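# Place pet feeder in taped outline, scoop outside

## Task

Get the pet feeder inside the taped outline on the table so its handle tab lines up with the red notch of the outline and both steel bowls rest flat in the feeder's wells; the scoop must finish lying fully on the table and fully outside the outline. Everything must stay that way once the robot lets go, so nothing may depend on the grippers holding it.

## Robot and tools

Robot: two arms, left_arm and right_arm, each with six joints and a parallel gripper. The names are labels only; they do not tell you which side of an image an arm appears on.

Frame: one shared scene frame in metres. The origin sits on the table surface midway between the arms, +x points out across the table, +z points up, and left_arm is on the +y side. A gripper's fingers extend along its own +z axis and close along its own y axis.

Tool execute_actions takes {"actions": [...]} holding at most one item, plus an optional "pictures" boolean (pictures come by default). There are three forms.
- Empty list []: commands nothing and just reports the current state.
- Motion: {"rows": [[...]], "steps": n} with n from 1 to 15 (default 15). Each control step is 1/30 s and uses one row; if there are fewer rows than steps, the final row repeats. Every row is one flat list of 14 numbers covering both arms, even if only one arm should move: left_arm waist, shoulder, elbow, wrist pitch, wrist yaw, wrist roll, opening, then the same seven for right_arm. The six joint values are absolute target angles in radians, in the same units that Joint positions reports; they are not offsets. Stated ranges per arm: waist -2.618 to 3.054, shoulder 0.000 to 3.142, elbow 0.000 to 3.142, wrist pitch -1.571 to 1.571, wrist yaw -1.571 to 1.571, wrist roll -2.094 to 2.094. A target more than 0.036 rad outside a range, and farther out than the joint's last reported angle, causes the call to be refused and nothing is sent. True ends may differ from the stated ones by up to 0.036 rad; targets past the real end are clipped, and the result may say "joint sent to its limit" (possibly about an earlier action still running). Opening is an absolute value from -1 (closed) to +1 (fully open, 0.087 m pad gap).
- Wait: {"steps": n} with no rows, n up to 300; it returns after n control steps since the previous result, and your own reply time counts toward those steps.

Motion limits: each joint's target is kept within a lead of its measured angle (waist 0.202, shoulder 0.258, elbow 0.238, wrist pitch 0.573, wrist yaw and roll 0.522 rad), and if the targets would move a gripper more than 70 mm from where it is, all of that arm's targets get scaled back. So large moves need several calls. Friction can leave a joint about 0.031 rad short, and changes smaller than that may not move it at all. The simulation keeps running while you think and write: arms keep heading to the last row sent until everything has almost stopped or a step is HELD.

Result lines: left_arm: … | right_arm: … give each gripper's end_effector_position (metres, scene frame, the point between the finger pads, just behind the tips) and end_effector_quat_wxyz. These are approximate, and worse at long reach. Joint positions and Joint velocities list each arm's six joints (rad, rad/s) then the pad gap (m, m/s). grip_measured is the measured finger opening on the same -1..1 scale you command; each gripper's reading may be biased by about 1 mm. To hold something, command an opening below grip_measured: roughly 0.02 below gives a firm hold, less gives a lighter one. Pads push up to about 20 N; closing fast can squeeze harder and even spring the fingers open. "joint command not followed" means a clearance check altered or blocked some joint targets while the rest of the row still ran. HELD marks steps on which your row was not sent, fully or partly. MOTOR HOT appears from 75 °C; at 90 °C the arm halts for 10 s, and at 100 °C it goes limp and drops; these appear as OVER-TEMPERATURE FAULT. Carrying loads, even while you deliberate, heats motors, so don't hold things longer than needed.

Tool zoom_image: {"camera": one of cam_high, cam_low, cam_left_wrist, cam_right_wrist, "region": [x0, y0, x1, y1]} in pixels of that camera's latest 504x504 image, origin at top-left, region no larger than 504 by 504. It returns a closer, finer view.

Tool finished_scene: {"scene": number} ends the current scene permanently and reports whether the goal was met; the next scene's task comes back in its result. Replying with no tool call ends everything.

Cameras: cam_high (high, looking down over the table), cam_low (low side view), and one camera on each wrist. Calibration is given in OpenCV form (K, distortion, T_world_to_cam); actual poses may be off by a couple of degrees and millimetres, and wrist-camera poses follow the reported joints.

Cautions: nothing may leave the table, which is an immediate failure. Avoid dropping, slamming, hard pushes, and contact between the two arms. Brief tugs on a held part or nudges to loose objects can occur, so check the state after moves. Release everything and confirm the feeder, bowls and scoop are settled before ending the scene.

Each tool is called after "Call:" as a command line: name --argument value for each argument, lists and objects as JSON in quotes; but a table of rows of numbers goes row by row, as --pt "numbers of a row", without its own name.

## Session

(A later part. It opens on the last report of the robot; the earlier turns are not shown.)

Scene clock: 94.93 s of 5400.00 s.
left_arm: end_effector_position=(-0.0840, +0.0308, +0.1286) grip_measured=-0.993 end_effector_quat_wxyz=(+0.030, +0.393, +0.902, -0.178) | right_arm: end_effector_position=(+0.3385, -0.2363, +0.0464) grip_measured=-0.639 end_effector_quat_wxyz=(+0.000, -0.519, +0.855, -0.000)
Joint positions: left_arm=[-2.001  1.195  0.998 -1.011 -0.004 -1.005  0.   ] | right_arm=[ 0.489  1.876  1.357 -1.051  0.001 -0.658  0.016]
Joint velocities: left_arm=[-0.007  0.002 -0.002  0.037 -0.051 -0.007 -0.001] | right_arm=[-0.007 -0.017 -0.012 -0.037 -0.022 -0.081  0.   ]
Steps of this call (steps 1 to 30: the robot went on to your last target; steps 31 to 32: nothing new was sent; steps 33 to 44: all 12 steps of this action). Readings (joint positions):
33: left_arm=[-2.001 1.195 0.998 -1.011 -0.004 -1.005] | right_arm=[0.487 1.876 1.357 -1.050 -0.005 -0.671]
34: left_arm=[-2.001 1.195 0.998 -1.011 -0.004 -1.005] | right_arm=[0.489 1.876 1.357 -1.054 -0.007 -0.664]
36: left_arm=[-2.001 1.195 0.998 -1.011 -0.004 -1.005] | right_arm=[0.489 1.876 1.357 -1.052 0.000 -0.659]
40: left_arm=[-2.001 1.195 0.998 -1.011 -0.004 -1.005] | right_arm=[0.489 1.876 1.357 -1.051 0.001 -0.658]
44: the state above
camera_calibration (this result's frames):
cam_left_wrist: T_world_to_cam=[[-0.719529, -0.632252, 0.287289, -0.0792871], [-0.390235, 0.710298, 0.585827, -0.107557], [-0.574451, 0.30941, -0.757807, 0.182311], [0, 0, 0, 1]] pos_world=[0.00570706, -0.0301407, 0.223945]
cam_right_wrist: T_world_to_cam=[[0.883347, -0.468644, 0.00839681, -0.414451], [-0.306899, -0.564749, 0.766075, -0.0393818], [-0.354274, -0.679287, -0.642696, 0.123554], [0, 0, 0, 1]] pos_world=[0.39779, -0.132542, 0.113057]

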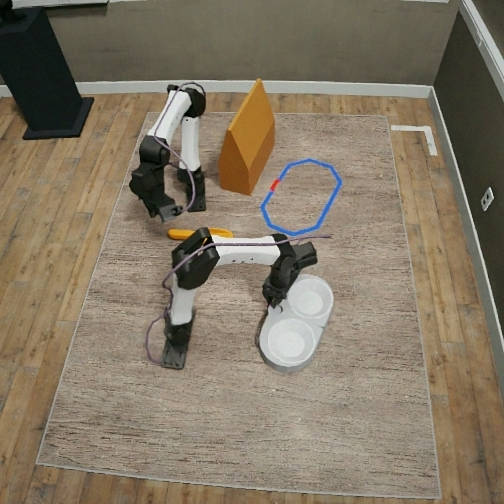

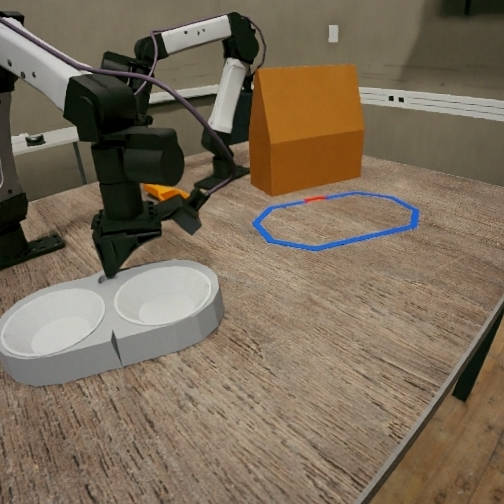

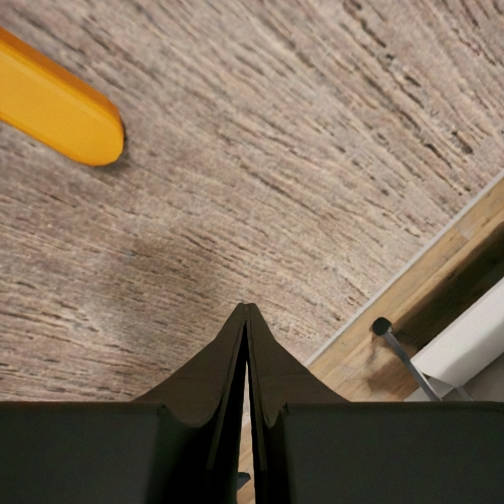

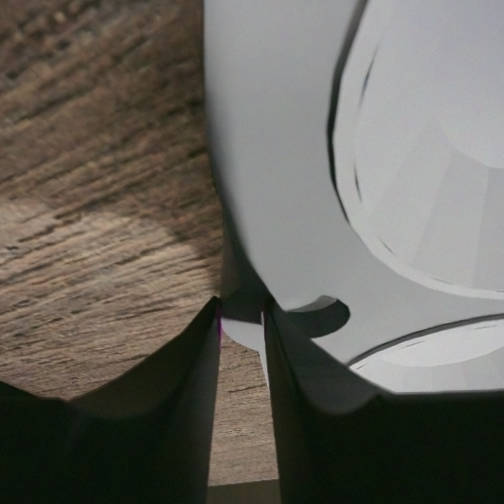

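Call:
execute_actions --actions '[{"rows": [[-2.0, 1.2, 1.0, -1.0, 0.0, -1.0, -1.0, 0.522, 1.891, 1.351, -1.031, 0, -0.655, -0.75], [-2.0, 1.2, 1.0, -1.0, 0.0, -1.0, -1.0, 0.546, 1.901, 1.365, -1.035, 0, -0.642, -0.75], [-2.0, 1.2, 1.0, -1.0, 0.0, -1.0, -1.0, 0.569, 1.911, 1.379, -1.039, 0, -0.629, -0.75], [-2.0, 1.2, 1.0, -1.0, 0.0, -1.0, -1.0, 0.593, 1.921, 1.393, -1.043, 0, -0.616, -0.75], [-2.0, 1.2, 1.0, -1.0, 0.0, -1.0, -1.0, 0.616, 1.932, 1.407, -1.046, 0, -0.602, -0.75], [-2.0, 1.2, 1.0, -1.0, 0.0, -1.0, -1.0, 0.640, 1.942, 1.421, -1.050, 0, -0.589, -0.75], [-2.0, 1.2, 1.0, -1.0, 0.0, -1.0, -1.0, 0.664, 1.952, 1.436, -1.054, 0, -0.576, -0.75], [-2.0, 1.2, 1.0, -1.0, 0.0, -1.0, -1.0, 0.687, 1.962, 1.450, -1.058, 0, -0.563, -0.75], [-2.0, 1.2, 1.0, -1.0, 0.0, -1.0, -1.0, 0.711, 1.972, 1.464, -1.062, 0, -0.550, -0.75], [-2.0, 1.2, 1.0, -1.0, 0.0, -1.0, -1.0, 0.7343, 1.9827, 1.478, -1.0661, 0, -0.5369, -0.75]], "steps": 15}]' --pictures false

Call:
execute_actions --actions '[{"steps": 10}]'

Scene clock: 111.40 s of 5400.00 s.
left_arm: end_effector_position=(-0.0840, +0.0308, +0.1286) grip_measured=-0.993 end_effector_quat_wxyz=(+0.030, +0.393, +0.902, -0.178) | right_arm: end_effector_position=(+0.3195, -0.1574, +0.0463) grip_measured=-0.645 end_effector_quat_wxyz=(+0.003, -0.575, +0.818, -0.013)
Joint positions: left_arm=[-2.001  1.195  0.998 -1.011 -0.004 -1.005  0.   ] | right_arm=[ 0.734  1.954  1.46  -1.074  0.027 -0.547  0.016]
Joint velocities: left_arm=[-0.017 -0.007  0.007 -0.007  0.051 -0.007 -0.   ] | right_arm=[ 0.007 -0.007  0.012  0.066 -0.037  0.051 -0.001]
Steps of this call (steps 1 to 15: the robot went on to your last target; steps 16 to 90: nothing new was sent; then 12.97 s passed at rest; steps 91 to 105: all 15 steps of this action). Readings (joint positions):
91: left_arm=[-2.001 1.195 0.998 -1.011 -0.004 -1.005] | right_arm=[0.490 1.876 1.357 -1.051 0.002 -0.656]
92: left_arm=[-2.001 1.195 0.998 -1.011 -0.004 -1.005] | right_arm=[0.497 1.876 1.357 -1.051 0.009 -0.653]
94: left_arm=[-2.001 1.195 0.998 -1.011 -0.004 -1.005] | right_arm=[0.523 1.881 1.360 -1.052 0.025 -0.640]
98: left_arm=[-2.001 1.195 0.998 -1.011 -0.004 -1.005] | right_arm=[0.618 1.917 1.407 -1.069 0.040 -0.595]
105: the state above

Scene clock: 111.73 s of 5400.00 s.
left_arm: end_effector_position=(-0.0840, +0.0308, +0.1286) grip_measured=-0.993 end_effector_quat_wxyz=(+0.030, +0.393, +0.902, -0.178) | right_arm: end_effector_position=(+0.3191, -0.1571, +0.0462) grip_measured=-0.647 end_effector_quat_wxyz=(+0.003, -0.573, +0.820, -0.013)
Joint positions: left_arm=[-2.001  1.195  0.998 -1.011 -0.004 -1.005  0.   ] | right_arm=[ 0.734  1.954  1.46  -1.074  0.026 -0.542  0.015]
Joint velocities: left_arm=[-0.017 -0.002 -0.007  0.007  0.037  0.022 -0.   ] | right_arm=[-0.012 -0.002 -0.007  0.051  0.022  0.051 -0.   ]
Steps of this call (steps 1 to 10: the robot went on to your last target). Readings (joint positions):
1: left_arm=[-2.001 1.195 0.998 -1.011 -0.004 -1.005] | right_arm=[0.734 1.954 1.460 -1.074 0.026 -0.545]
2: left_arm=[-2.001 1.195 0.998 -1.011 -0.004 -1.005] | right_arm=[0.734 1.954 1.460 -1.074 0.026 -0.544]
4: left_arm=[-2.001 1.195 0.998 -1.011 -0.004 -1.005] | right_arm=[0.734 1.954 1.460 -1.074 0.026 -0.543]
8: left_arm=[-2.001 1.195 0.998 -1.011 -0.004 -1.005] | right_arm=[0.734 1.954 1.460 -1.074 0.026 -0.542]
10: the state above
camera_calibration (this result's frames):
cam_left_wrist: T_world_to_cam=[[-0.719529, -0.632252, 0.287289, -0.0792871], [-0.390235, 0.710298, 0.585827, -0.107557], [-0.574451, 0.30941, -0.757807, 0.182311], [0, 0, 0, 1]] pos_world=[0.00570706, -0.0301407, 0.223945]
cam_right_wrist: T_world_to_cam=[[0.936151, -0.350148, 0.0319062, -0.359604], [-0.245475, -0.585926, 0.772291, -0.023761], [-0.251722, -0.730813, -0.634468, 0.129172], [0, 0, 0, 1]] pos_world=[0.363326, -0.0454361, 0.11178]

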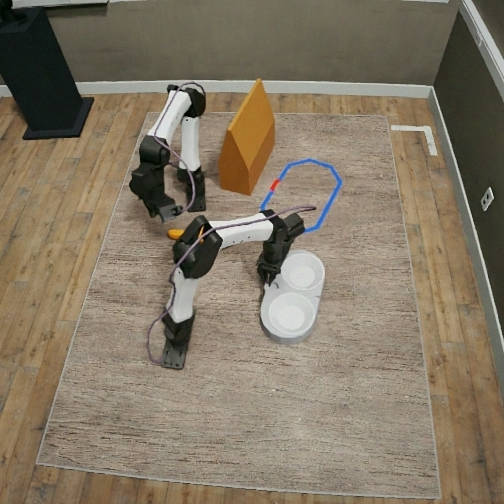

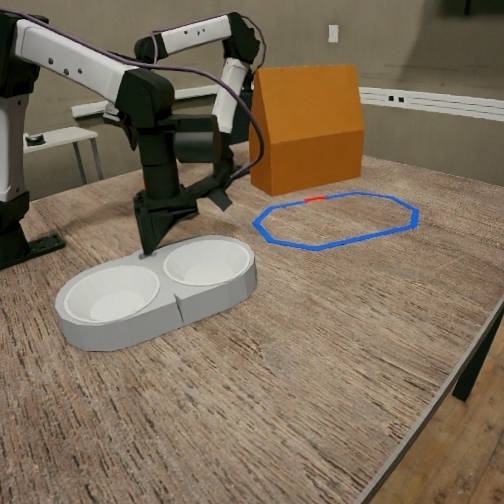

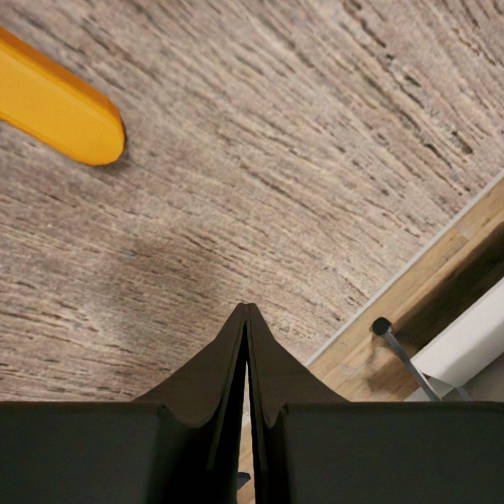

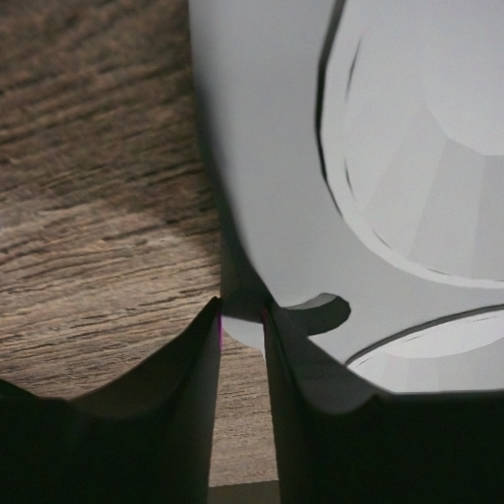

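Call:
execute_actions --actions '[{"rows": [[-2.0, 1.2, 1.0, -1.0, 0.0, -1.0, -1.0, 0.753, 2.0055, 1.513, -1.078, 0, -0.509, -0.75], [-2.0, 1.2, 1.0, -1.0, 0.0, -1.0, -1.0, 0.772, 2.028, 1.548, -1.0905, 0, -0.482, -0.75], [-2.0, 1.2, 1.0, -1.0, 0.0, -1.0, -1.0, 0.791, 2.051, 1.583, -1.103, 0, -0.454, -0.75], [-2.0, 1.2, 1.0, -1.0, 0.0, -1.0, -1.0, 0.810, 2.074, 1.618, -1.115, 0, -0.427, -0.75], [-2.0, 1.2, 1.0, -1.0, 0.0, -1.0, -1.0, 0.829, 2.097, 1.653, -1.127, 0, -0.399, -0.75], [-2.0, 1.2, 1.0, -1.0, 0.0, -1.0, -1.0, 0.848, 2.120, 1.688, -1.139, 0, -0.371, -0.75], [-2.0, 1.2, 1.0, -1.0, 0.0, -1.0, -1.0, 0.867, 2.142, 1.723, -1.152, 0, -0.344, -0.75], [-2.0, 1.2, 1.0, -1.0, 0.0, -1.0, -1.0, 0.885, 2.165, 1.758, -1.164, 0, -0.316, -0.75], [-2.0, 1.2, 1.0, -1.0, 0.0, -1.0, -1.0, 0.904, 2.188, 1.793, -1.176, 0, -0.288, -0.75], [-2.0, 1.2, 1.0, -1.0, 0.0, -1.0, -1.0, 0.9232, 2.2108, 1.8283, -1.1883, 0, -0.2608, -0.75]], "steps": 15}]' --pictures false

Call:
execute_actions --actions '[{"rows": [[-2.0, 1.2, 1.0, -1.0, 0.0, -1.0, -1.0, 0.937, 2.219, 1.843, -1.174, 0, -0.240, -0.75], [-2.0, 1.2, 1.0, -1.0, 0.0, -1.0, -1.0, 0.952, 2.227, 1.858, -1.159, 0, -0.219, -0.75], [-2.0, 1.2, 1.0, -1.0, 0.0, -1.0, -1.0, 0.966, 2.236, 1.873, -1.145, 0, -0.198, -0.75], [-2.0, 1.2, 1.0, -1.0, 0.0, -1.0, -1.0, 0.980, 2.244, 1.888, -1.130, 0, -0.177, -0.75], [-2.0, 1.2, 1.0, -1.0, 0.0, -1.0, -1.0, 0.994, 2.252, 1.902, -1.116, 0, -0.155, -0.75], [-2.0, 1.2, 1.0, -1.0, 0.0, -1.0, -1.0, 1.008, 2.261, 1.917, -1.102, 0, -0.134, -0.75], [-2.0, 1.2, 1.0, -1.0, 0.0, -1.0, -1.0, 1.023, 2.269, 1.932, -1.087, 0, -0.113, -0.75], [-2.0, 1.2, 1.0, -1.0, 0.0, -1.0, -1.0, 1.037, 2.277, 1.947, -1.073, 0, -0.092, -0.75], [-2.0, 1.2, 1.0, -1.0, 0.0, -1.0, -1.0, 1.051, 2.286, 1.962, -1.058, 0, -0.071, -0.75], [-2.0, 1.2, 1.0, -1.0, 0.0, -1.0, -1.0, 1.0651, 2.294, 1.9764, -1.0438, 0, -0.05, -0.75]], "steps": 15}]' --pictures false

Call:
execute_actions --actions '[{"steps": 10}]'

Scene clock: 132.87 s of 5400.00 s.
left_arm: end_effector_position=(-0.0840, +0.0308, +0.1287) grip_measured=-0.993 end_effector_quat_wxyz=(+0.030, +0.393, +0.902, -0.178) | right_arm: end_effector_position=(+0.3097, -0.0588, +0.0468) grip_measured=-0.653 end_effector_quat_wxyz=(+0.012, -0.549, +0.836, -0.009)
Joint positions: left_arm=[-2.001  1.195  0.998 -1.011 -0.004 -1.005  0.   ] | right_arm=[ 0.923  2.181  1.81  -1.18   0.025 -0.295  0.015]
Joint velocities: left_arm=[-0.027  0.002 -0.027  0.037 -0.007  0.066 -0.001] | right_arm=[ 0.051  0.002  0.017 -0.007 -0.051  0.168 -0.004]
Steps of this call (steps 1 to 15: the robot went on to your last target; steps 16 to 90: nothing new was sent; then 17.63 s passed at rest; steps 91 to 105: all 15 steps of this action). Readings (joint positions):
91: left_arm=[-2.001 1.195 0.998 -1.011 -0.004 -1.005] | right_arm=[0.734 1.958 1.467 -1.077 0.025 -0.537]
92: left_arm=[-2.001 1.195 0.998 -1.011 -0.004 -1.005] | right_arm=[0.736 1.971 1.484 -1.088 0.025 -0.527]
94: left_arm=[-2.001 1.195 0.998 -1.011 -0.004 -1.005] | right_arm=[0.752 2.010 1.539 -1.116 0.030 -0.496]
98: left_arm=[-2.001 1.195 0.998 -1.011 -0.004 -1.005] | right_arm=[0.822 2.103 1.679 -1.156 0.038 -0.405]
105: the state above

Scene clock: 133.37 s of 5400.00 s.
left_arm: end_effector_position=(-0.0840, +0.0308, +0.1287) grip_measured=-0.993 end_effector_quat_wxyz=(+0.030, +0.393, +0.902, -0.178) | right_arm: end_effector_position=(+0.2880, +0.0255, +0.0473) grip_measured=-0.657 end_effector_quat_wxyz=(+0.078, -0.514, +0.854, +0.027)
Joint positions: left_arm=[-2.001  1.195  0.998 -1.011 -0.004 -1.005  0.   ] | right_arm=[ 1.063  2.263  1.956 -1.101  0.021 -0.078  0.015]
Joint velocities: left_arm=[-0.002 -0.022 -0.002 -0.051 -0.037 -0.022  0.001] | right_arm=[ 0.085  0.012  0.002  0.168 -0.051  0.139 -0.001]
Steps of this call (steps 1 to 15: all 15 steps of this action). Readings (joint positions):
1: left_arm=[-2.001 1.195 0.998 -1.011 -0.004 -1.005] | right_arm=[0.924 2.183 1.812 -1.181 0.025 -0.287]
2: left_arm=[-2.001 1.195 0.998 -1.011 -0.004 -1.005] | right_arm=[0.925 2.188 1.819 -1.185 0.025 -0.276]
4: left_arm=[-2.001 1.195 0.998 -1.011 -0.004 -1.005] | right_arm=[0.931 2.201 1.841 -1.190 0.028 -0.249]
8: left_arm=[-2.001 1.195 0.998 -1.011 -0.004 -1.005] | right_arm=[0.978 2.233 1.900 -1.176 0.034 -0.175]
15: the state above

Scene clock: 133.70 s of 5400.00 s.
left_arm: end_effector_position=(-0.0840, +0.0308, +0.1287) grip_measured=-0.993 end_effector_quat_wxyz=(+0.030, +0.393, +0.902, -0.178) | right_arm: end_effector_position=(+0.2874, +0.0273, +0.0473) grip_measured=-0.657 end_effector_quat_wxyz=(+0.079, -0.508, +0.857, +0.030)
Joint positions: left_arm=[-2.001  1.195  0.998 -1.011 -0.004 -1.005  0.   ] | right_arm=[ 1.064  2.263  1.956 -1.096  0.019 -0.064  0.015]
Joint velocities: left_arm=[-0.002  0.007 -0.022  0.007  0.037 -0.037 -0.   ] | right_arm=[ 0.012 -0.007 -0.027  0.037  0.007 -0.007  0.   ]
Steps of this call (steps 1 to 10: the robot went on to your last target). Readings (joint positions):
1: left_arm=[-2.001 1.195 0.998 -1.011 -0.004 -1.005] | right_arm=[1.064 2.263 1.956 -1.096 0.019 -0.074]
2: left_arm=[-2.001 1.195 0.998 -1.011 -0.004 -1.005] | right_arm=[1.064 2.263 1.956 -1.096 0.018 -0.070]
4: left_arm=[-2.001 1.195 0.998 -1.011 -0.004 -1.005] | right_arm=[1.064 2.263 1.956 -1.096 0.018 -0.066]
8: left_arm=[-2.001 1.195 0.998 -1.011 -0.004 -1.005] | right_arm=[1.064 2.263 1.956 -1.096 0.019 -0.064]
10: the state above
camera_calibration (this result's frames):
cam_left_wrist: T_world_to_cam=[[-0.719501, -0.632146, 0.287592, -0.0794076], [-0.390178, 0.710514, 0.585603, -0.107491], [-0.574525, 0.30913, -0.757865, 0.182355], [0, 0, 0, 1]] pos_world=[0.00569293, -0.0301946, 0.223985]
cam_right_wrist: T_world_to_cam=[[0.871611, -0.48894, 0.0350942, -0.243195], [-0.392265, -0.652755, 0.648104, 0.125593], [-0.293976, -0.578661, -0.760743, 0.270596], [0, 0, 0, 1]] pos_world=[0.340786, 0.119657, 0.132991]

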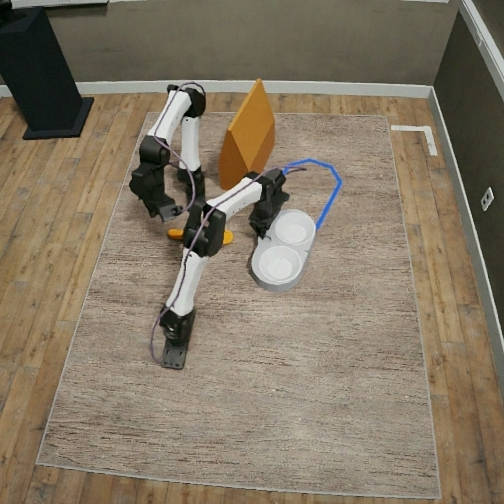

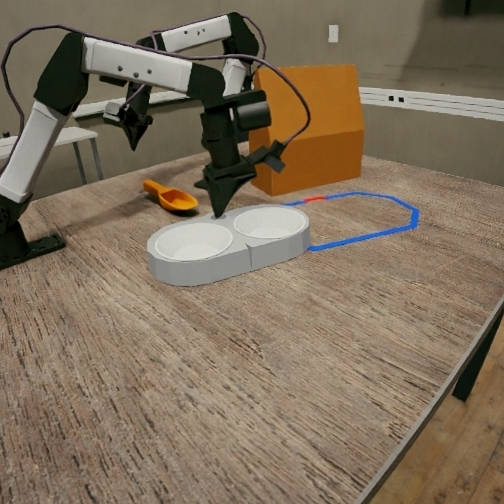

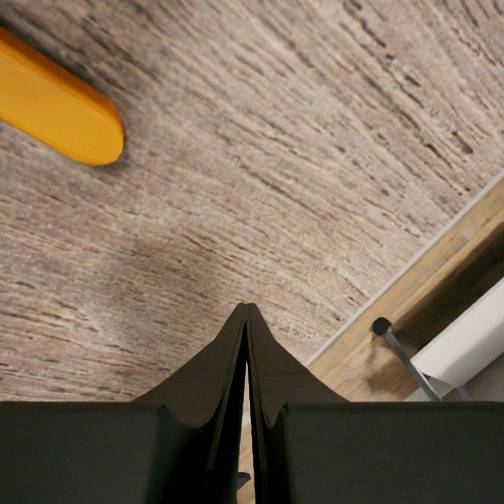

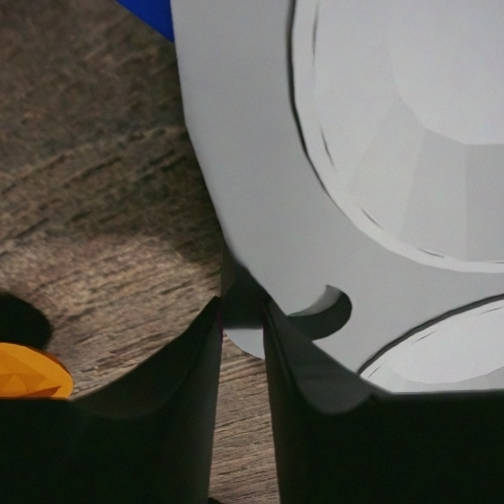

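Call:
execute_actions --actions '[]'

Scene clock: 141.53 s of 5400.00 s.
left_arm: end_effector_position=(-0.0840, +0.0308, +0.1287) grip_measured=-0.993 end_effector_quat_wxyz=(+0.030, +0.393, +0.902, -0.178) | right_arm: end_effector_position=(+0.2874, +0.0273, +0.0473) grip_measured=-0.657 end_effector_quat_wxyz=(+0.079, -0.508, +0.857, +0.030)
Joint positions: left_arm=[-2.001  1.195  0.998 -1.011 -0.004 -1.005  0.   ] | right_arm=[ 1.064  2.263  1.956 -1.096  0.019 -0.064  0.015]
Joint velocities: left_arm=[-0.007 -0.002 -0.002  0.037 -0.007 -0.007 -0.001] | right_arm=[-0.002 -0.012 -0.012 -0.066 -0.037  0.051 -0.   ]
Steps of this call (steps 1 to 30: the robot went on to your last target; steps 31 to 100: nothing new was sent; then 4.50 s passed at rest). Readings (joint positions):
1: left_arm=[-2.001 1.195 0.998 -1.011 -0.004 -1.005] | right_arm=[1.064 2.263 1.956 -1.096 0.019 -0.064]
2: left_arm=[-2.001 1.195 0.998 -1.011 -0.004 -1.005] | right_arm=[1.064 2.263 1.956 -1.096 0.019 -0.064]
4: left_arm=[-2.001 1.195 0.998 -1.011 -0.004 -1.005] | right_arm=[1.064 2.263 1.956 -1.096 0.019 -0.064]
8: left_arm=[-2.001 1.195 0.998 -1.011 -0.004 -1.005] | right_arm=[1.064 2.263 1.956 -1.096 0.019 -0.064]
100: the state above
All arms were judged still, so your last target was given up. Only a new action makes them travel on or press farther. Fingers that are still opening or closing keep moving.
camera_calibration (this result's frames):
cam_left_wrist: T_world_to_cam=[[-0.719501, -0.632146, 0.287592, -0.0794076], [-0.390178, 0.710514, 0.585603, -0.107491], [-0.574525, 0.30913, -0.757865, 0.182355], [0, 0, 0, 1]] pos_world=[0.00569293, -0.0301946, 0.223985]
cam_right_wrist: T_world_to_cam=[[0.871611, -0.48894, 0.0350942, -0.243195], [-0.392265, -0.652755, 0.648104, 0.125593], [-0.293976, -0.578661, -0.760743, 0.270596], [0, 0, 0, 1]] pos_world=[0.340786, 0.119657, 0.132991]

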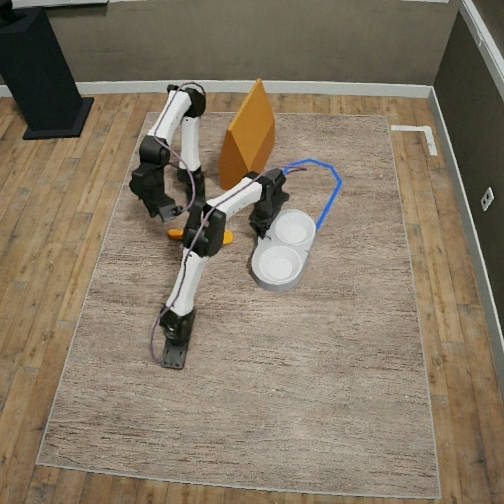

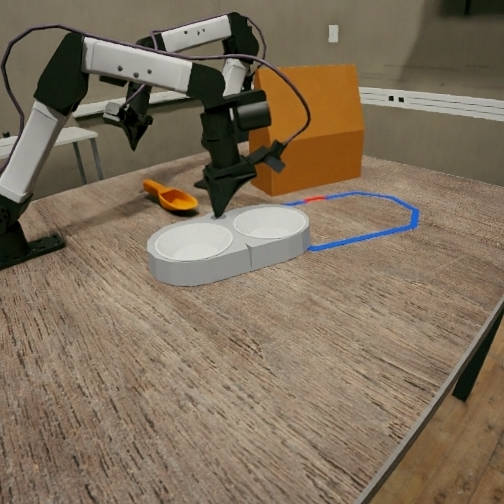

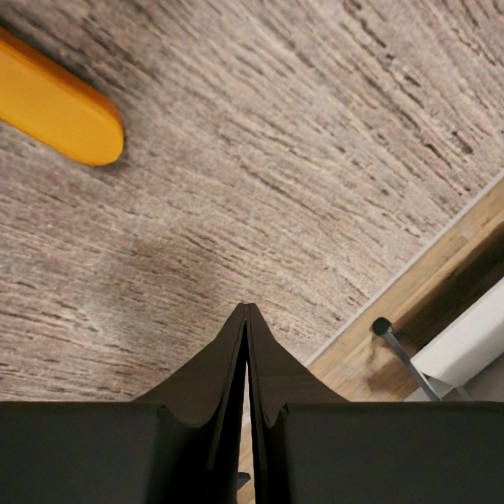

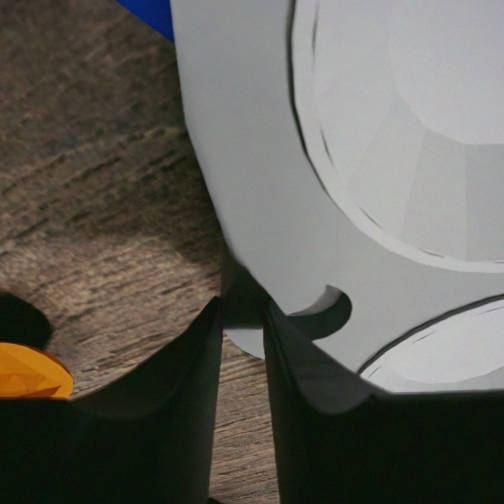

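Call:
execute_actions --actions '[{"rows": [ [-2.0,1.2,1.0,-1.0,0,-1.0,-1.0, 1.0725,2.3019,1.9877,-1.0320,0,-0.0422,-0.75], [-2.0,1.2,1.0,-1.0,0,-1.0,-1.0, 1.0798,2.3098,1.9990,-1.0203,0,-0.0343,-0.75], [-2.0,1.2,1.0,-1.0,0,-1.0,-1.0, 1.0872,2.3177,2.0103,-1.0085,0,-0.0265,-0.75], [-2.0,1.2,1.0,-1.0,0,-1.0,-1.0, 1.0945,2.3257,2.0215,-0.9968,0,-0.0187,-0.75], [-2.0,1.2,1.0,-1.0,0,-1.0,-1.0, 1.1019,2.3336,2.0328,-0.9850,0,-0.0109,-0.75], [-2.0,1.2,1.0,-1.0,0,-1.0,-1.0, 1.1092,2.3415,2.0441,-0.9732,0,-0.0030,-0.75], [-2.0,1.2,1.0,-1.0,0,-1.0,-1.0, 1.1166,2.3494,2.0554,-0.9615,0,0.0048,-0.75], [-2.0,1.2,1.0,-1.0,0,-1.0,-1.0, 1.1239,2.3573,2.0667,-0.9497,0,0.0126,-0.75], [-2.0,1.2,1.0,-1.0,0,-1.0,-1.0, 1.1313,2.3652,2.0780,-0.9380,0,0.0204,-0.75], [-2.0,1.2,1.0,-1.0,0,-1.0,-1.0, 1.1386,2.3731,2.0893,-0.9262,0,0.0283,-0.75], [-2.0,1.2,1.0,-1.0,0,-1.0,-1.0, 1.1460,2.3810,2.1006,-0.9144,0,0.0361,-0.75], [-2.0,1.2,1.0,-1.0,0,-1.0,-1.0, 1.1533,2.3890,2.1118,-0.9027,0,0.0439,-0.75], [-2.0,1.2,1.0,-1.0,0,-1.0,-1.0, 1.1607,2.3969,2.1231,-0.8909,0,0.0517,-0.75], [-2.0,1.2,1.0,-1.0,0,-1.0,-1.0, 1.1680,2.4048,2.1344,-0.8792,0,0.0596,-0.75], [-2.0,1.2,1.0,-1.0,0,-1.0,-1.0, 1.1754,2.4127,2.1457,-0.8674,0,0.0674,-0.75] ], "steps": 15}]' --pictures false

Call:
execute_actions --actions '[{"steps": 20}]'

Scene clock: 153.47 s of 5400.00 s.
left_arm: end_effector_position=(-0.0840, +0.0308, +0.1287) grip_measured=-0.993 end_effector_quat_wxyz=(+0.030, +0.393, +0.902, -0.178) | right_arm: end_effector_position=(+0.2858, +0.1032, +0.0479) grip_measured=-0.658 end_effector_quat_wxyz=(+0.152, -0.489, +0.855, +0.083)
Joint positions: left_arm=[-2.001  1.195  0.998 -1.011 -0.004 -1.005  0.   ] | right_arm=[ 1.14   2.361  2.111 -0.973  0.022  0.041  0.015]
Joint velocities: left_arm=[-0.007  0.017 -0.002 -0.022  0.022 -0.051 -0.   ] | right_arm=[ 0.227  0.242  0.32   0.432  0.022  0.139 -0.   ]
Steps of this call (steps 1 to 90: nothing new was sent; then 8.43 s passed at rest; steps 91 to 105: all 15 steps of this action). Readings (joint positions):
91: left_arm=[-2.001 1.195 0.998 -1.011 -0.004 -1.005] | right_arm=[1.064 2.263 1.956 -1.096 0.019 -0.063]
92: left_arm=[-2.001 1.195 0.998 -1.011 -0.004 -1.005] | right_arm=[1.064 2.265 1.961 -1.096 0.019 -0.060]
94: left_arm=[-2.001 1.195 0.998 -1.011 -0.004 -1.005] | right_arm=[1.067 2.277 1.981 -1.093 0.019 -0.049]
98: left_arm=[-2.001 1.195 0.998 -1.011 -0.004 -1.005] | right_arm=[1.084 2.306 2.028 -1.066 0.021 -0.018]
105: the state above

Scene clock: 154.13 s of 5400.00 s.
left_arm: end_effector_position=(-0.0840, +0.0308, +0.1287) grip_measured=-0.993 end_effector_quat_wxyz=(+0.030, +0.393, +0.902, -0.178) | right_arm: end_effector_position=(+0.2804, +0.1256, +0.0481) grip_measured=-0.658 end_effector_quat_wxyz=(+0.172, -0.487, +0.850, +0.104)
Joint positions: left_arm=[-2.001  1.195  0.998 -1.011 -0.004 -1.005  0.   ] | right_arm=[ 1.165  2.377  2.128 -0.916  0.017  0.065  0.015]
Joint velocities: left_arm=[ 0.002  0.002 -0.002  0.022  0.007  0.007 -0.   ] | right_arm=[-0.007 -0.002  0.007 -0.007 -0.007  0.007 -0.001]
Steps of this call (steps 1 to 20: the robot went on to your last target). Readings (joint positions):
1: left_arm=[-2.001 1.195 0.998 -1.011 -0.004 -1.005] | right_arm=[1.148 2.368 2.119 -0.958 0.022 0.047]
2: left_arm=[-2.001 1.195 0.998 -1.011 -0.004 -1.005] | right_arm=[1.154 2.372 2.124 -0.945 0.022 0.052]
4: left_arm=[-2.001 1.195 0.998 -1.011 -0.004 -1.005] | right_arm=[1.163 2.376 2.128 -0.925 0.020 0.058]
8: left_arm=[-2.001 1.195 0.998 -1.011 -0.004 -1.005] | right_arm=[1.165 2.377 2.128 -0.916 0.017 0.065]
20: the state above
camera_calibration (this result's frames):
cam_left_wrist: T_world_to_cam=[[-0.719501, -0.632146, 0.287592, -0.0794076], [-0.390178, 0.710514, 0.585603, -0.107491], [-0.574525, 0.30913, -0.757865, 0.182355], [0, 0, 0, 1]] pos_world=[0.00569293, -0.0301946, 0.223985]
cam_right_wrist: T_world_to_cam=[[0.858609, -0.512597, -0.00587836, -0.180454], [-0.455357, -0.767898, 0.450535, 0.228193], [-0.235457, -0.384157, -0.892739, 0.291525], [0, 0, 0, 1]] pos_world=[0.32749, 0.19472, 0.156386]

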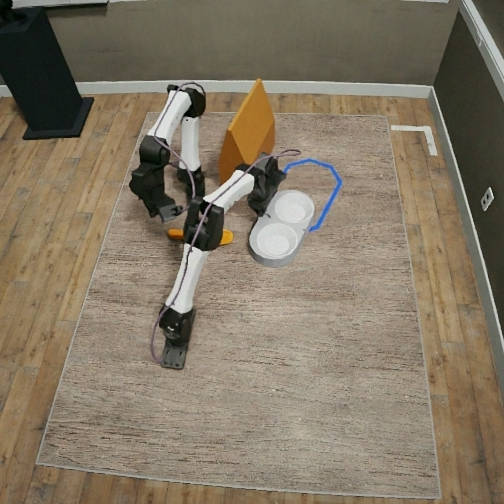

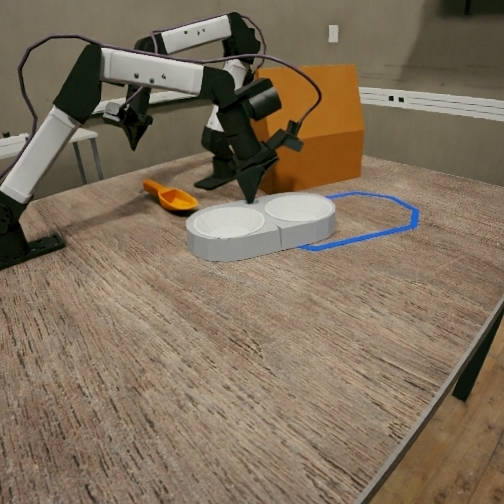

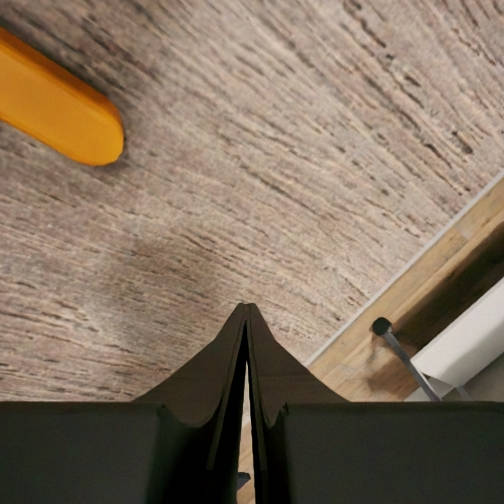

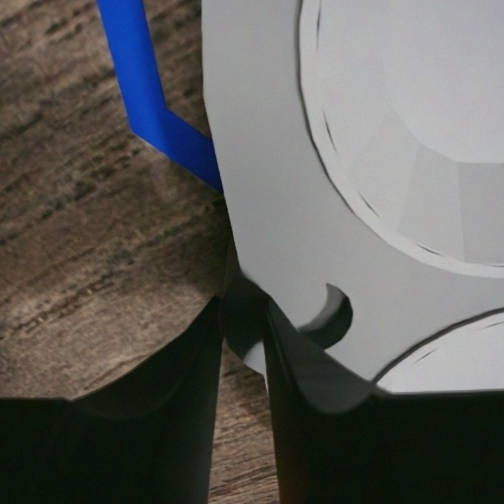

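Call:
zoom_image --camera "cam_high" --region '[220, 140, 360, 280]'

Region (220, 140, 360, 280) of cam_high's 504x504 image, scaled by 3.600, with more detail than that image has.

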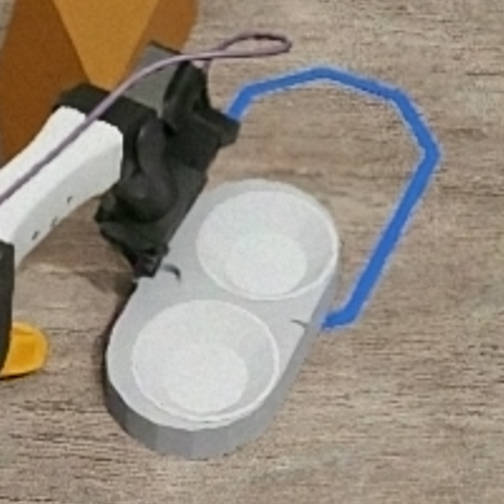

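Call:
execute_actions --actions '[{"rows": [ [-2.0,1.2,1.0,-1.0,0,-1.0,-1.0, 1.1800,2.4127,2.1457,-0.8674,0,0.0745,-0.75], [-2.0,1.2,1.0,-1.0,0,-1.0,-1.0, 1.1845,2.4127,2.1457,-0.8674,0,0.0815,-0.75], [-2.0,1.2,1.0,-1.0,0,-1.0,-1.0, 1.1890,2.4127,2.1457,-0.8674,0,0.0885,-0.75], [-2.0,1.2,1.0,-1.0,0,-1.0,-1.0, 1.1935,2.4127,2.1457,-0.8674,0,0.0955,-0.75], [-2.0,1.2,1.0,-1.0,0,-1.0,-1.0, 1.1980,2.4127,2.1457,-0.8674,0,0.1025,-0.75], [-2.0,1.2,1.0,-1.0,0,-1.0,-1.0, 1.2014,2.4127,2.1457,-0.8674,0,0.1090,-0.75] ], "steps": 15}]'

Call:
zoom_image --camera "cam_high" --region '[220, 140, 360, 280]'

Scene clock: 181.27 s of 5400.00 s.
left_arm: end_effector_position=(-0.0840, +0.0308, +0.1287) grip_measured=-0.993 end_effector_quat_wxyz=(+0.030, +0.393, +0.902, -0.178) | right_arm: end_effector_position=(+0.2756, +0.1331, +0.0483) grip_measured=-0.658 end_effector_quat_wxyz=(+0.178, -0.478, +0.853, +0.111)
Joint positions: left_arm=[-2.001  1.195  0.998 -1.011 -0.004 -1.005  0.   ] | right_arm=[ 1.179  2.379  2.128 -0.897  0.024  0.098  0.015]
Joint velocities: left_arm=[-0.022  0.002 -0.002  0.022 -0.007 -0.051 -0.   ] | right_arm=[-0.002  0.002 -0.017  0.007  0.022  0.022 -0.001]
Steps of this call (steps 1 to 15: the robot went on to your last target; steps 16 to 90: nothing new was sent; then 23.63 s passed at rest; steps 91 to 105: all 15 steps of this action). Readings (joint positions):
91: left_arm=[-2.001 1.195 0.998 -1.011 -0.004 -1.005] | right_arm=[1.165 2.377 2.128 -0.916 0.017 0.066]
92: left_arm=[-2.001 1.195 0.998 -1.011 -0.004 -1.005] | right_arm=[1.165 2.377 2.128 -0.916 0.017 0.068]
94: left_arm=[-2.001 1.195 0.998 -1.011 -0.004 -1.005] | right_arm=[1.165 2.377 2.128 -0.916 0.019 0.073]
98: left_arm=[-2.001 1.195 0.998 -1.011 -0.004 -1.005] | right_arm=[1.172 2.378 2.128 -0.907 0.023 0.087]
105: the state above
camera_calibration (this result's frames):
cam_left_wrist: T_world_to_cam=[[-0.719501, -0.632146, 0.287592, -0.0794076], [-0.390178, 0.710514, 0.585603, -0.107491], [-0.574525, 0.30913, -0.757865, 0.182355], [0, 0, 0, 1]] pos_world=[0.00569293, -0.0301946, 0.223985]
cam_right_wrist: T_world_to_cam=[[0.849166, -0.527926, -0.0145634, -0.167413], [-0.469882, -0.767817, 0.435508, 0.23633], [-0.241098, -0.362976, -0.900067, 0.292536], [0, 0, 0, 1]] pos_world=[0.323738, 0.199261, 0.15794]

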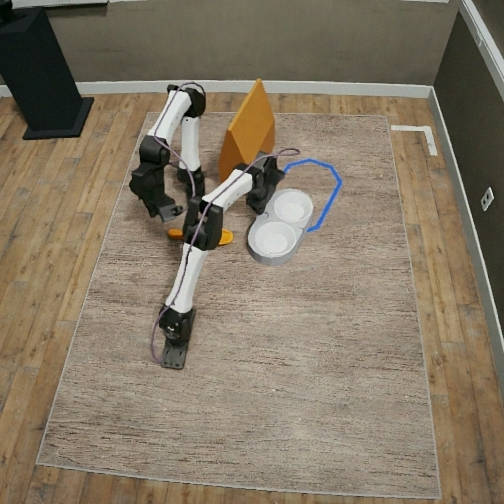

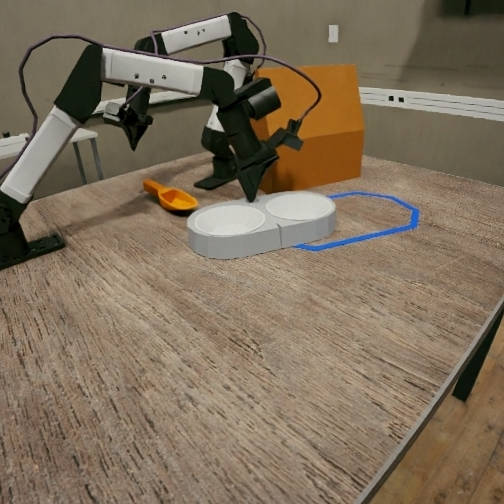

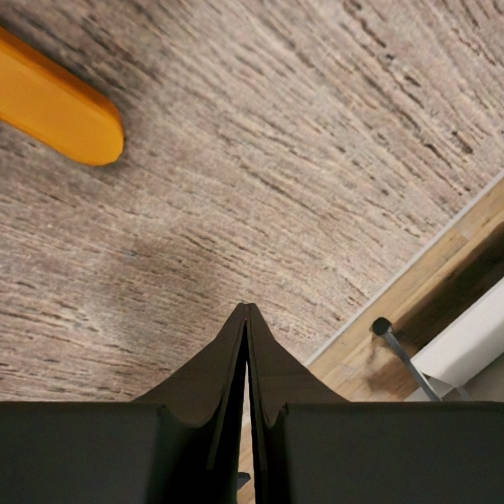

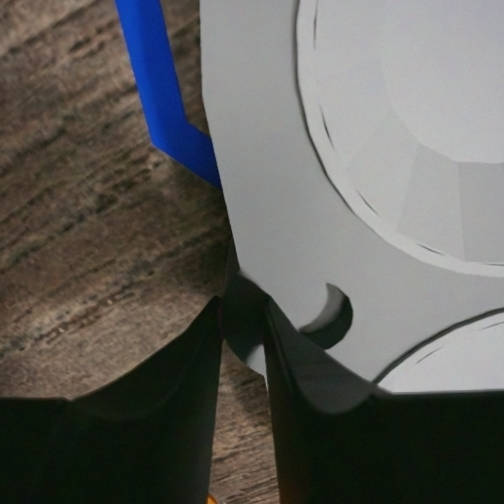

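Region (220, 140, 360, 280) of cam_high's 504x504 image, scaled by 3.600, with more detail than that image has.

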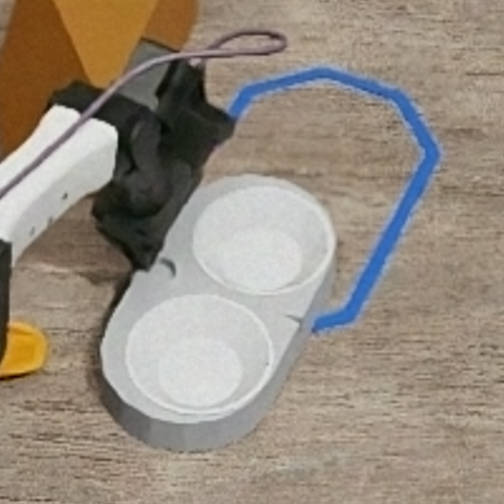

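Call:
execute_actions --actions '[{"rows": [ [-2.0,1.2,1.0,-1.0,0,-1.0,-1.0, 1.2054,2.4127,2.1457,-0.8674,0,0.1130,-0.75], [-2.0,1.2,1.0,-1.0,0,-1.0,-1.0, 1.2094,2.4127,2.1457,-0.8674,0,0.1170,-0.75], [-2.0,1.2,1.0,-1.0,0,-1.0,-1.0, 1.2134,2.4127,2.1457,-0.8674,0,0.1210,-0.75] ], "steps": 15}]'

Call:
zoom_image --camera "cam_high" --region '[220, 140, 360, 280]'

Scene clock: 187.13 s of 5400.00 s.
left_arm: end_effector_position=(-0.0840, +0.0308, +0.1287) grip_measured=-0.993 end_effector_quat_wxyz=(+0.030, +0.393, +0.902, -0.178) | right_arm: end_effector_position=(+0.2711, +0.1373, +0.0484) grip_measured=-0.658 end_effector_quat_wxyz=(+0.181, -0.476, +0.853, +0.113)
Joint positions: left_arm=[-2.001  1.195  0.998 -1.011 -0.004 -1.005  0.   ] | right_arm=[ 1.191  2.38   2.128 -0.889  0.028  0.112  0.015]
Joint velocities: left_arm=[-0.002 -0.007  0.012 -0.007  0.037 -0.007  0.001] | right_arm=[-0.002 -0.012 -0.007  0.007  0.037 -0.037  0.001]
Steps of this call (steps 1 to 15: the robot went on to your last target; steps 16 to 90: nothing new was sent; then 2.37 s passed at rest; steps 91 to 105: all 15 steps of this action). Readings (joint positions):
91: left_arm=[-2.001 1.195 0.998 -1.011 -0.004 -1.005] | right_arm=[1.179 2.379 2.128 -0.897 0.024 0.100]
92: left_arm=[-2.001 1.195 0.998 -1.011 -0.004 -1.005] | right_arm=[1.180 2.379 2.128 -0.897 0.025 0.100]
94: left_arm=[-2.001 1.195 0.998 -1.011 -0.004 -1.005] | right_arm=[1.181 2.379 2.128 -0.896 0.027 0.103]
98: left_arm=[-2.001 1.195 0.998 -1.011 -0.004 -1.005] | right_arm=[1.188 2.380 2.128 -0.892 0.028 0.108]
105: the state above
camera_calibration (this result's frames):
cam_left_wrist: T_world_to_cam=[[-0.719501, -0.632146, 0.287592, -0.0794076], [-0.390178, 0.710514, 0.585603, -0.107491], [-0.574525, 0.30913, -0.757865, 0.182355], [0, 0, 0, 1]] pos_world=[0.00569293, -0.0301946, 0.223985]
cam_right_wrist: T_world_to_cam=[[0.847711, -0.530178, -0.0172331, -0.160522], [-0.472641, -0.769666, 0.429214, 0.238695], [-0.240824, -0.355704, -0.903038, 0.292158], [0, 0, 0, 1]] pos_world=[0.319252, 0.202532, 0.158612]

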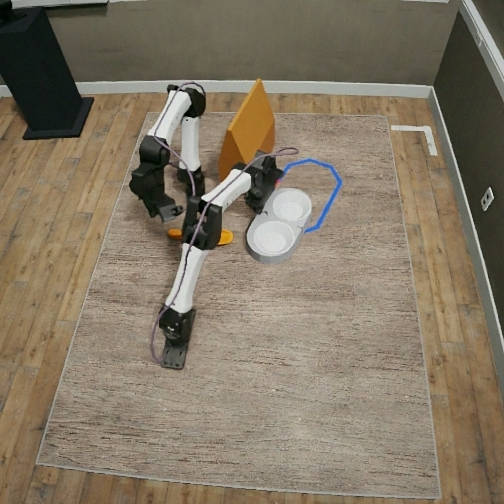

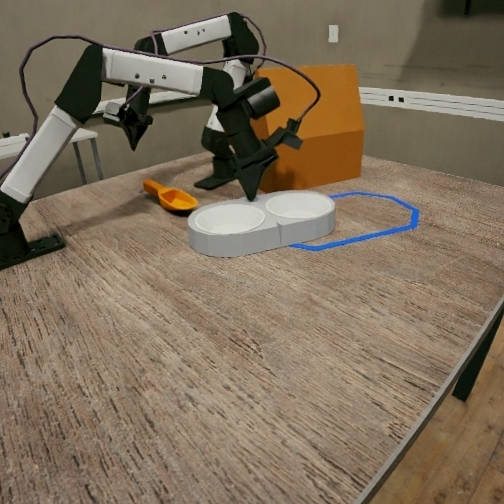

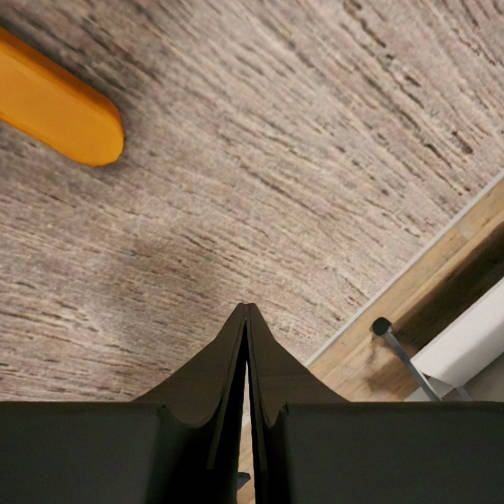

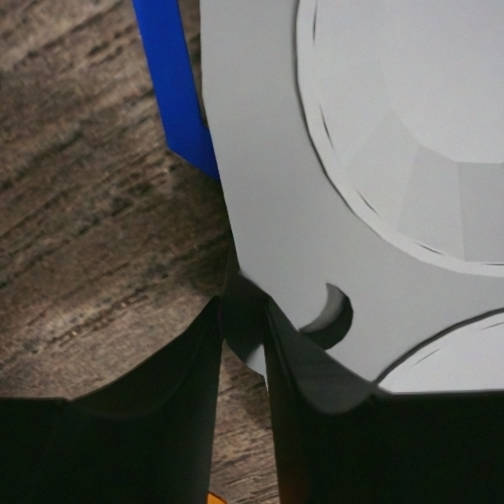

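Region (220, 140, 360, 280) of cam_high's 504x504 image, scaled by 3.600, with more detail than that image has.

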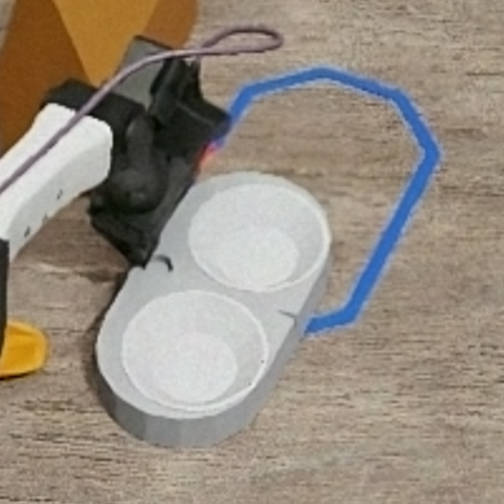

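Call:
execute_actions --actions '[{"rows": [ [-2.0,1.2,1.0,-1.0,0,-1.0,-1.0, 1.191,2.380,2.128,-0.889,0.02,0.112,-0.60], [-2.0,1.2,1.0,-1.0,0,-1.0,-1.0, 1.191,2.380,2.128,-0.889,0.02,0.112,-0.45], [-2.0,1.2,1.0,-1.0,0,-1.0,-1.0, 1.191,2.380,2.128,-0.889,0.02,0.112,-0.30], [-2.0,1.2,1.0,-1.0,0,-1.0,-1.0, 1.191,2.380,2.128,-0.889,0.02,0.112,-0.30], [-2.0,1.2,1.0,-1.0,0,-1.0,-1.0, 1.191,2.380,2.128,-0.889,0.02,0.112,-0.30], [-2.0,1.2,1.0,-1.0,0,-1.0,-1.0, 1.191,2.380,2.128,-0.889,0.02,0.112,-0.30], [-2.0,1.2,1.0,-1.0,0,-1.0,-1.0, 1.191,2.380,2.128,-0.889,0.02,0.112,-0.30], [-2.0,1.2,1.0,-1.0,0,-1.0,-1.0, 1.191,2.381,2.150,-0.909,0.02,0.112,-0.30], [-2.0,1.2,1.0,-1.0,0,-1.0,-1.0, 1.191,2.382,2.172,-0.929,0.02,0.112,-0.30], [-2.0,1.2,1.0,-1.0,0,-1.0,-1.0, 1.191,2.383,2.194,-0.949,0.02,0.112,-0.30], [-2.0,1.2,1.0,-1.0,0,-1.0,-1.0, 1.191,2.384,2.216,-0.969,0.02,0.112,-0.30], [-2.0,1.2,1.0,-1.0,0,-1.0,-1.0, 1.191,2.385,2.238,-0.989,0.02,0.112,-0.30], [-2.0,1.2,1.0,-1.0,0,-1.0,-1.0, 1.191,2.386,2.260,-1.009,0.02,0.112,-0.30], [-2.0,1.2,1.0,-1.0,0,-1.0,-1.0, 1.191,2.387,2.281,-1.028,0.02,0.112,-0.30], [-2.0,1.2,1.0,-1.0,0,-1.0,-1.0, 1.191,2.3887,2.3016,-1.0473,0.02,0.112,-0.30] ], "steps": 15}]' --pictures false

Call:
execute_actions --actions '[{"steps": 8}]'

Scene clock: 226.27 s of 5400.00 s.
left_arm: end_effector_position=(-0.0840, +0.0308, +0.1287) grip_measured=-0.993 end_effector_quat_wxyz=(+0.030, +0.393, +0.902, -0.178) | right_arm: end_effector_position=(+0.2731, +0.1426, +0.0790) grip_measured=-0.300 end_effector_quat_wxyz=(+0.192, -0.474, +0.851, +0.122)
Joint positions: left_arm=[-2.001  1.195  0.998 -1.011 -0.004 -1.005  0.   ] | right_arm=[ 1.191  2.38   2.241 -0.974  0.026  0.112  0.031]
Joint velocities: left_arm=[ 0.002 -0.007 -0.012 -0.037 -0.066 -0.066  0.   ] | right_arm=[ 0.007 -0.007  0.657 -0.33   0.022 -0.007  0.   ]
Steps of this call (steps 1 to 15: the robot went on to your last target; steps 16 to 90: nothing new was sent; then 35.63 s passed at rest; steps 91 to 105: all 15 steps of this action). Readings (joint positions):
91: left_arm=[-2.001 1.195 0.998 -1.011 -0.004 -1.005] | right_arm=[1.191 2.380 2.128 -0.889 0.030 0.112]
92: left_arm=[-2.001 1.195 0.998 -1.011 -0.004 -1.005] | right_arm=[1.191 2.380 2.128 -0.889 0.029 0.112]
94: left_arm=[-2.001 1.195 0.998 -1.011 -0.004 -1.005] | right_arm=[1.191 2.380 2.128 -0.889 0.027 0.112]
98: left_arm=[-2.001 1.195 0.998 -1.011 -0.004 -1.005] | right_arm=[1.191 2.380 2.128 -0.890 0.026 0.112]
105: the state above

Scene clock: 226.53 s of 5400.00 s.
left_arm: end_effector_position=(-0.0840, +0.0308, +0.1287) grip_measured=-0.993 end_effector_quat_wxyz=(+0.030, +0.393, +0.902, -0.178) | right_arm: end_effector_position=(+0.2723, +0.1409, +0.0900) grip_measured=-0.300 end_effector_quat_wxyz=(+0.191, -0.474, +0.851, +0.122)
Joint positions: left_arm=[-2.001  1.195  0.998 -1.011 -0.004 -1.005  0.   ] | right_arm=[ 1.191  2.38   2.286 -1.02   0.026  0.112  0.031]
Joint velocities: left_arm=[ 0.012  0.002 -0.002  0.051  0.007  0.095  0.   ] | right_arm=[ 0.012 -0.017  0.002 -0.11  -0.007 -0.037 -0.001]
Steps of this call (steps 1 to 8: the robot went on to your last target). Readings (joint positions):
1: left_arm=[-2.001 1.195 0.998 -1.011 -0.004 -1.005] | right_arm=[1.191 2.380 2.261 -0.984 0.026 0.112]
2: left_arm=[-2.001 1.195 0.998 -1.011 -0.004 -1.005] | right_arm=[1.191 2.380 2.275 -0.990 0.026 0.112]
4: left_arm=[-2.001 1.195 0.998 -1.011 -0.004 -1.005] | right_arm=[1.191 2.380 2.286 -0.997 0.026 0.112]
8: the state above
camera_calibration (this result's frames):
cam_left_wrist: T_world_to_cam=[[-0.719501, -0.632146, 0.287592, -0.0794076], [-0.390178, 0.710514, 0.585603, -0.107491], [-0.574525, 0.30913, -0.757865, 0.182355], [0, 0, 0, 1]] pos_world=[0.00569293, -0.0301946, 0.223985]
cam_right_wrist: T_world_to_cam=[[0.848417, -0.528848, -0.0225408, -0.158838], [-0.475804, -0.780596, 0.405315, 0.228815], [-0.231945, -0.333151, -0.913899, 0.326671], [0, 0, 0, 1]] pos_world=[0.319402, 0.203442, 0.202222]

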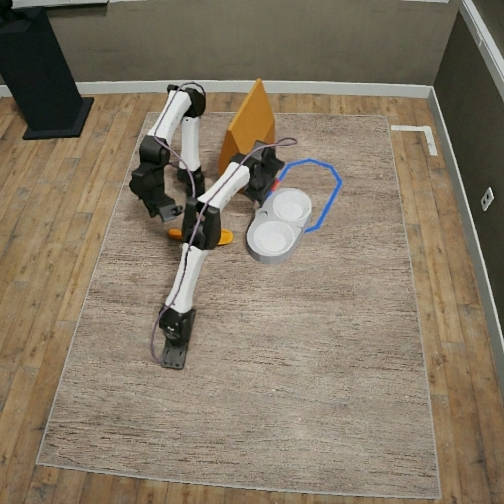

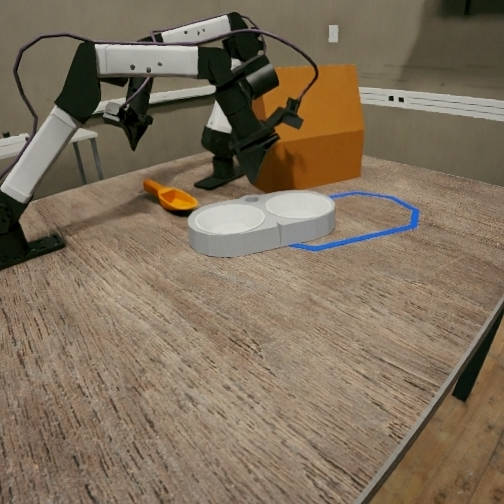

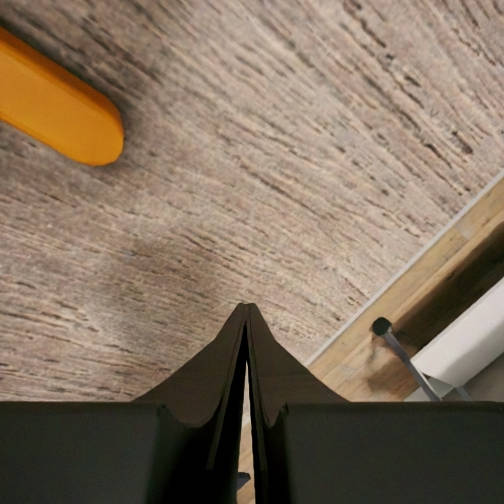

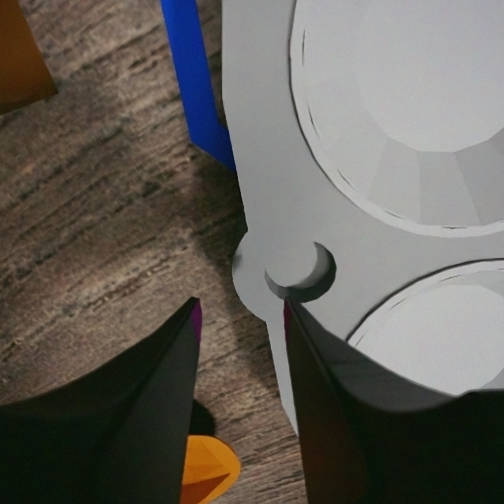

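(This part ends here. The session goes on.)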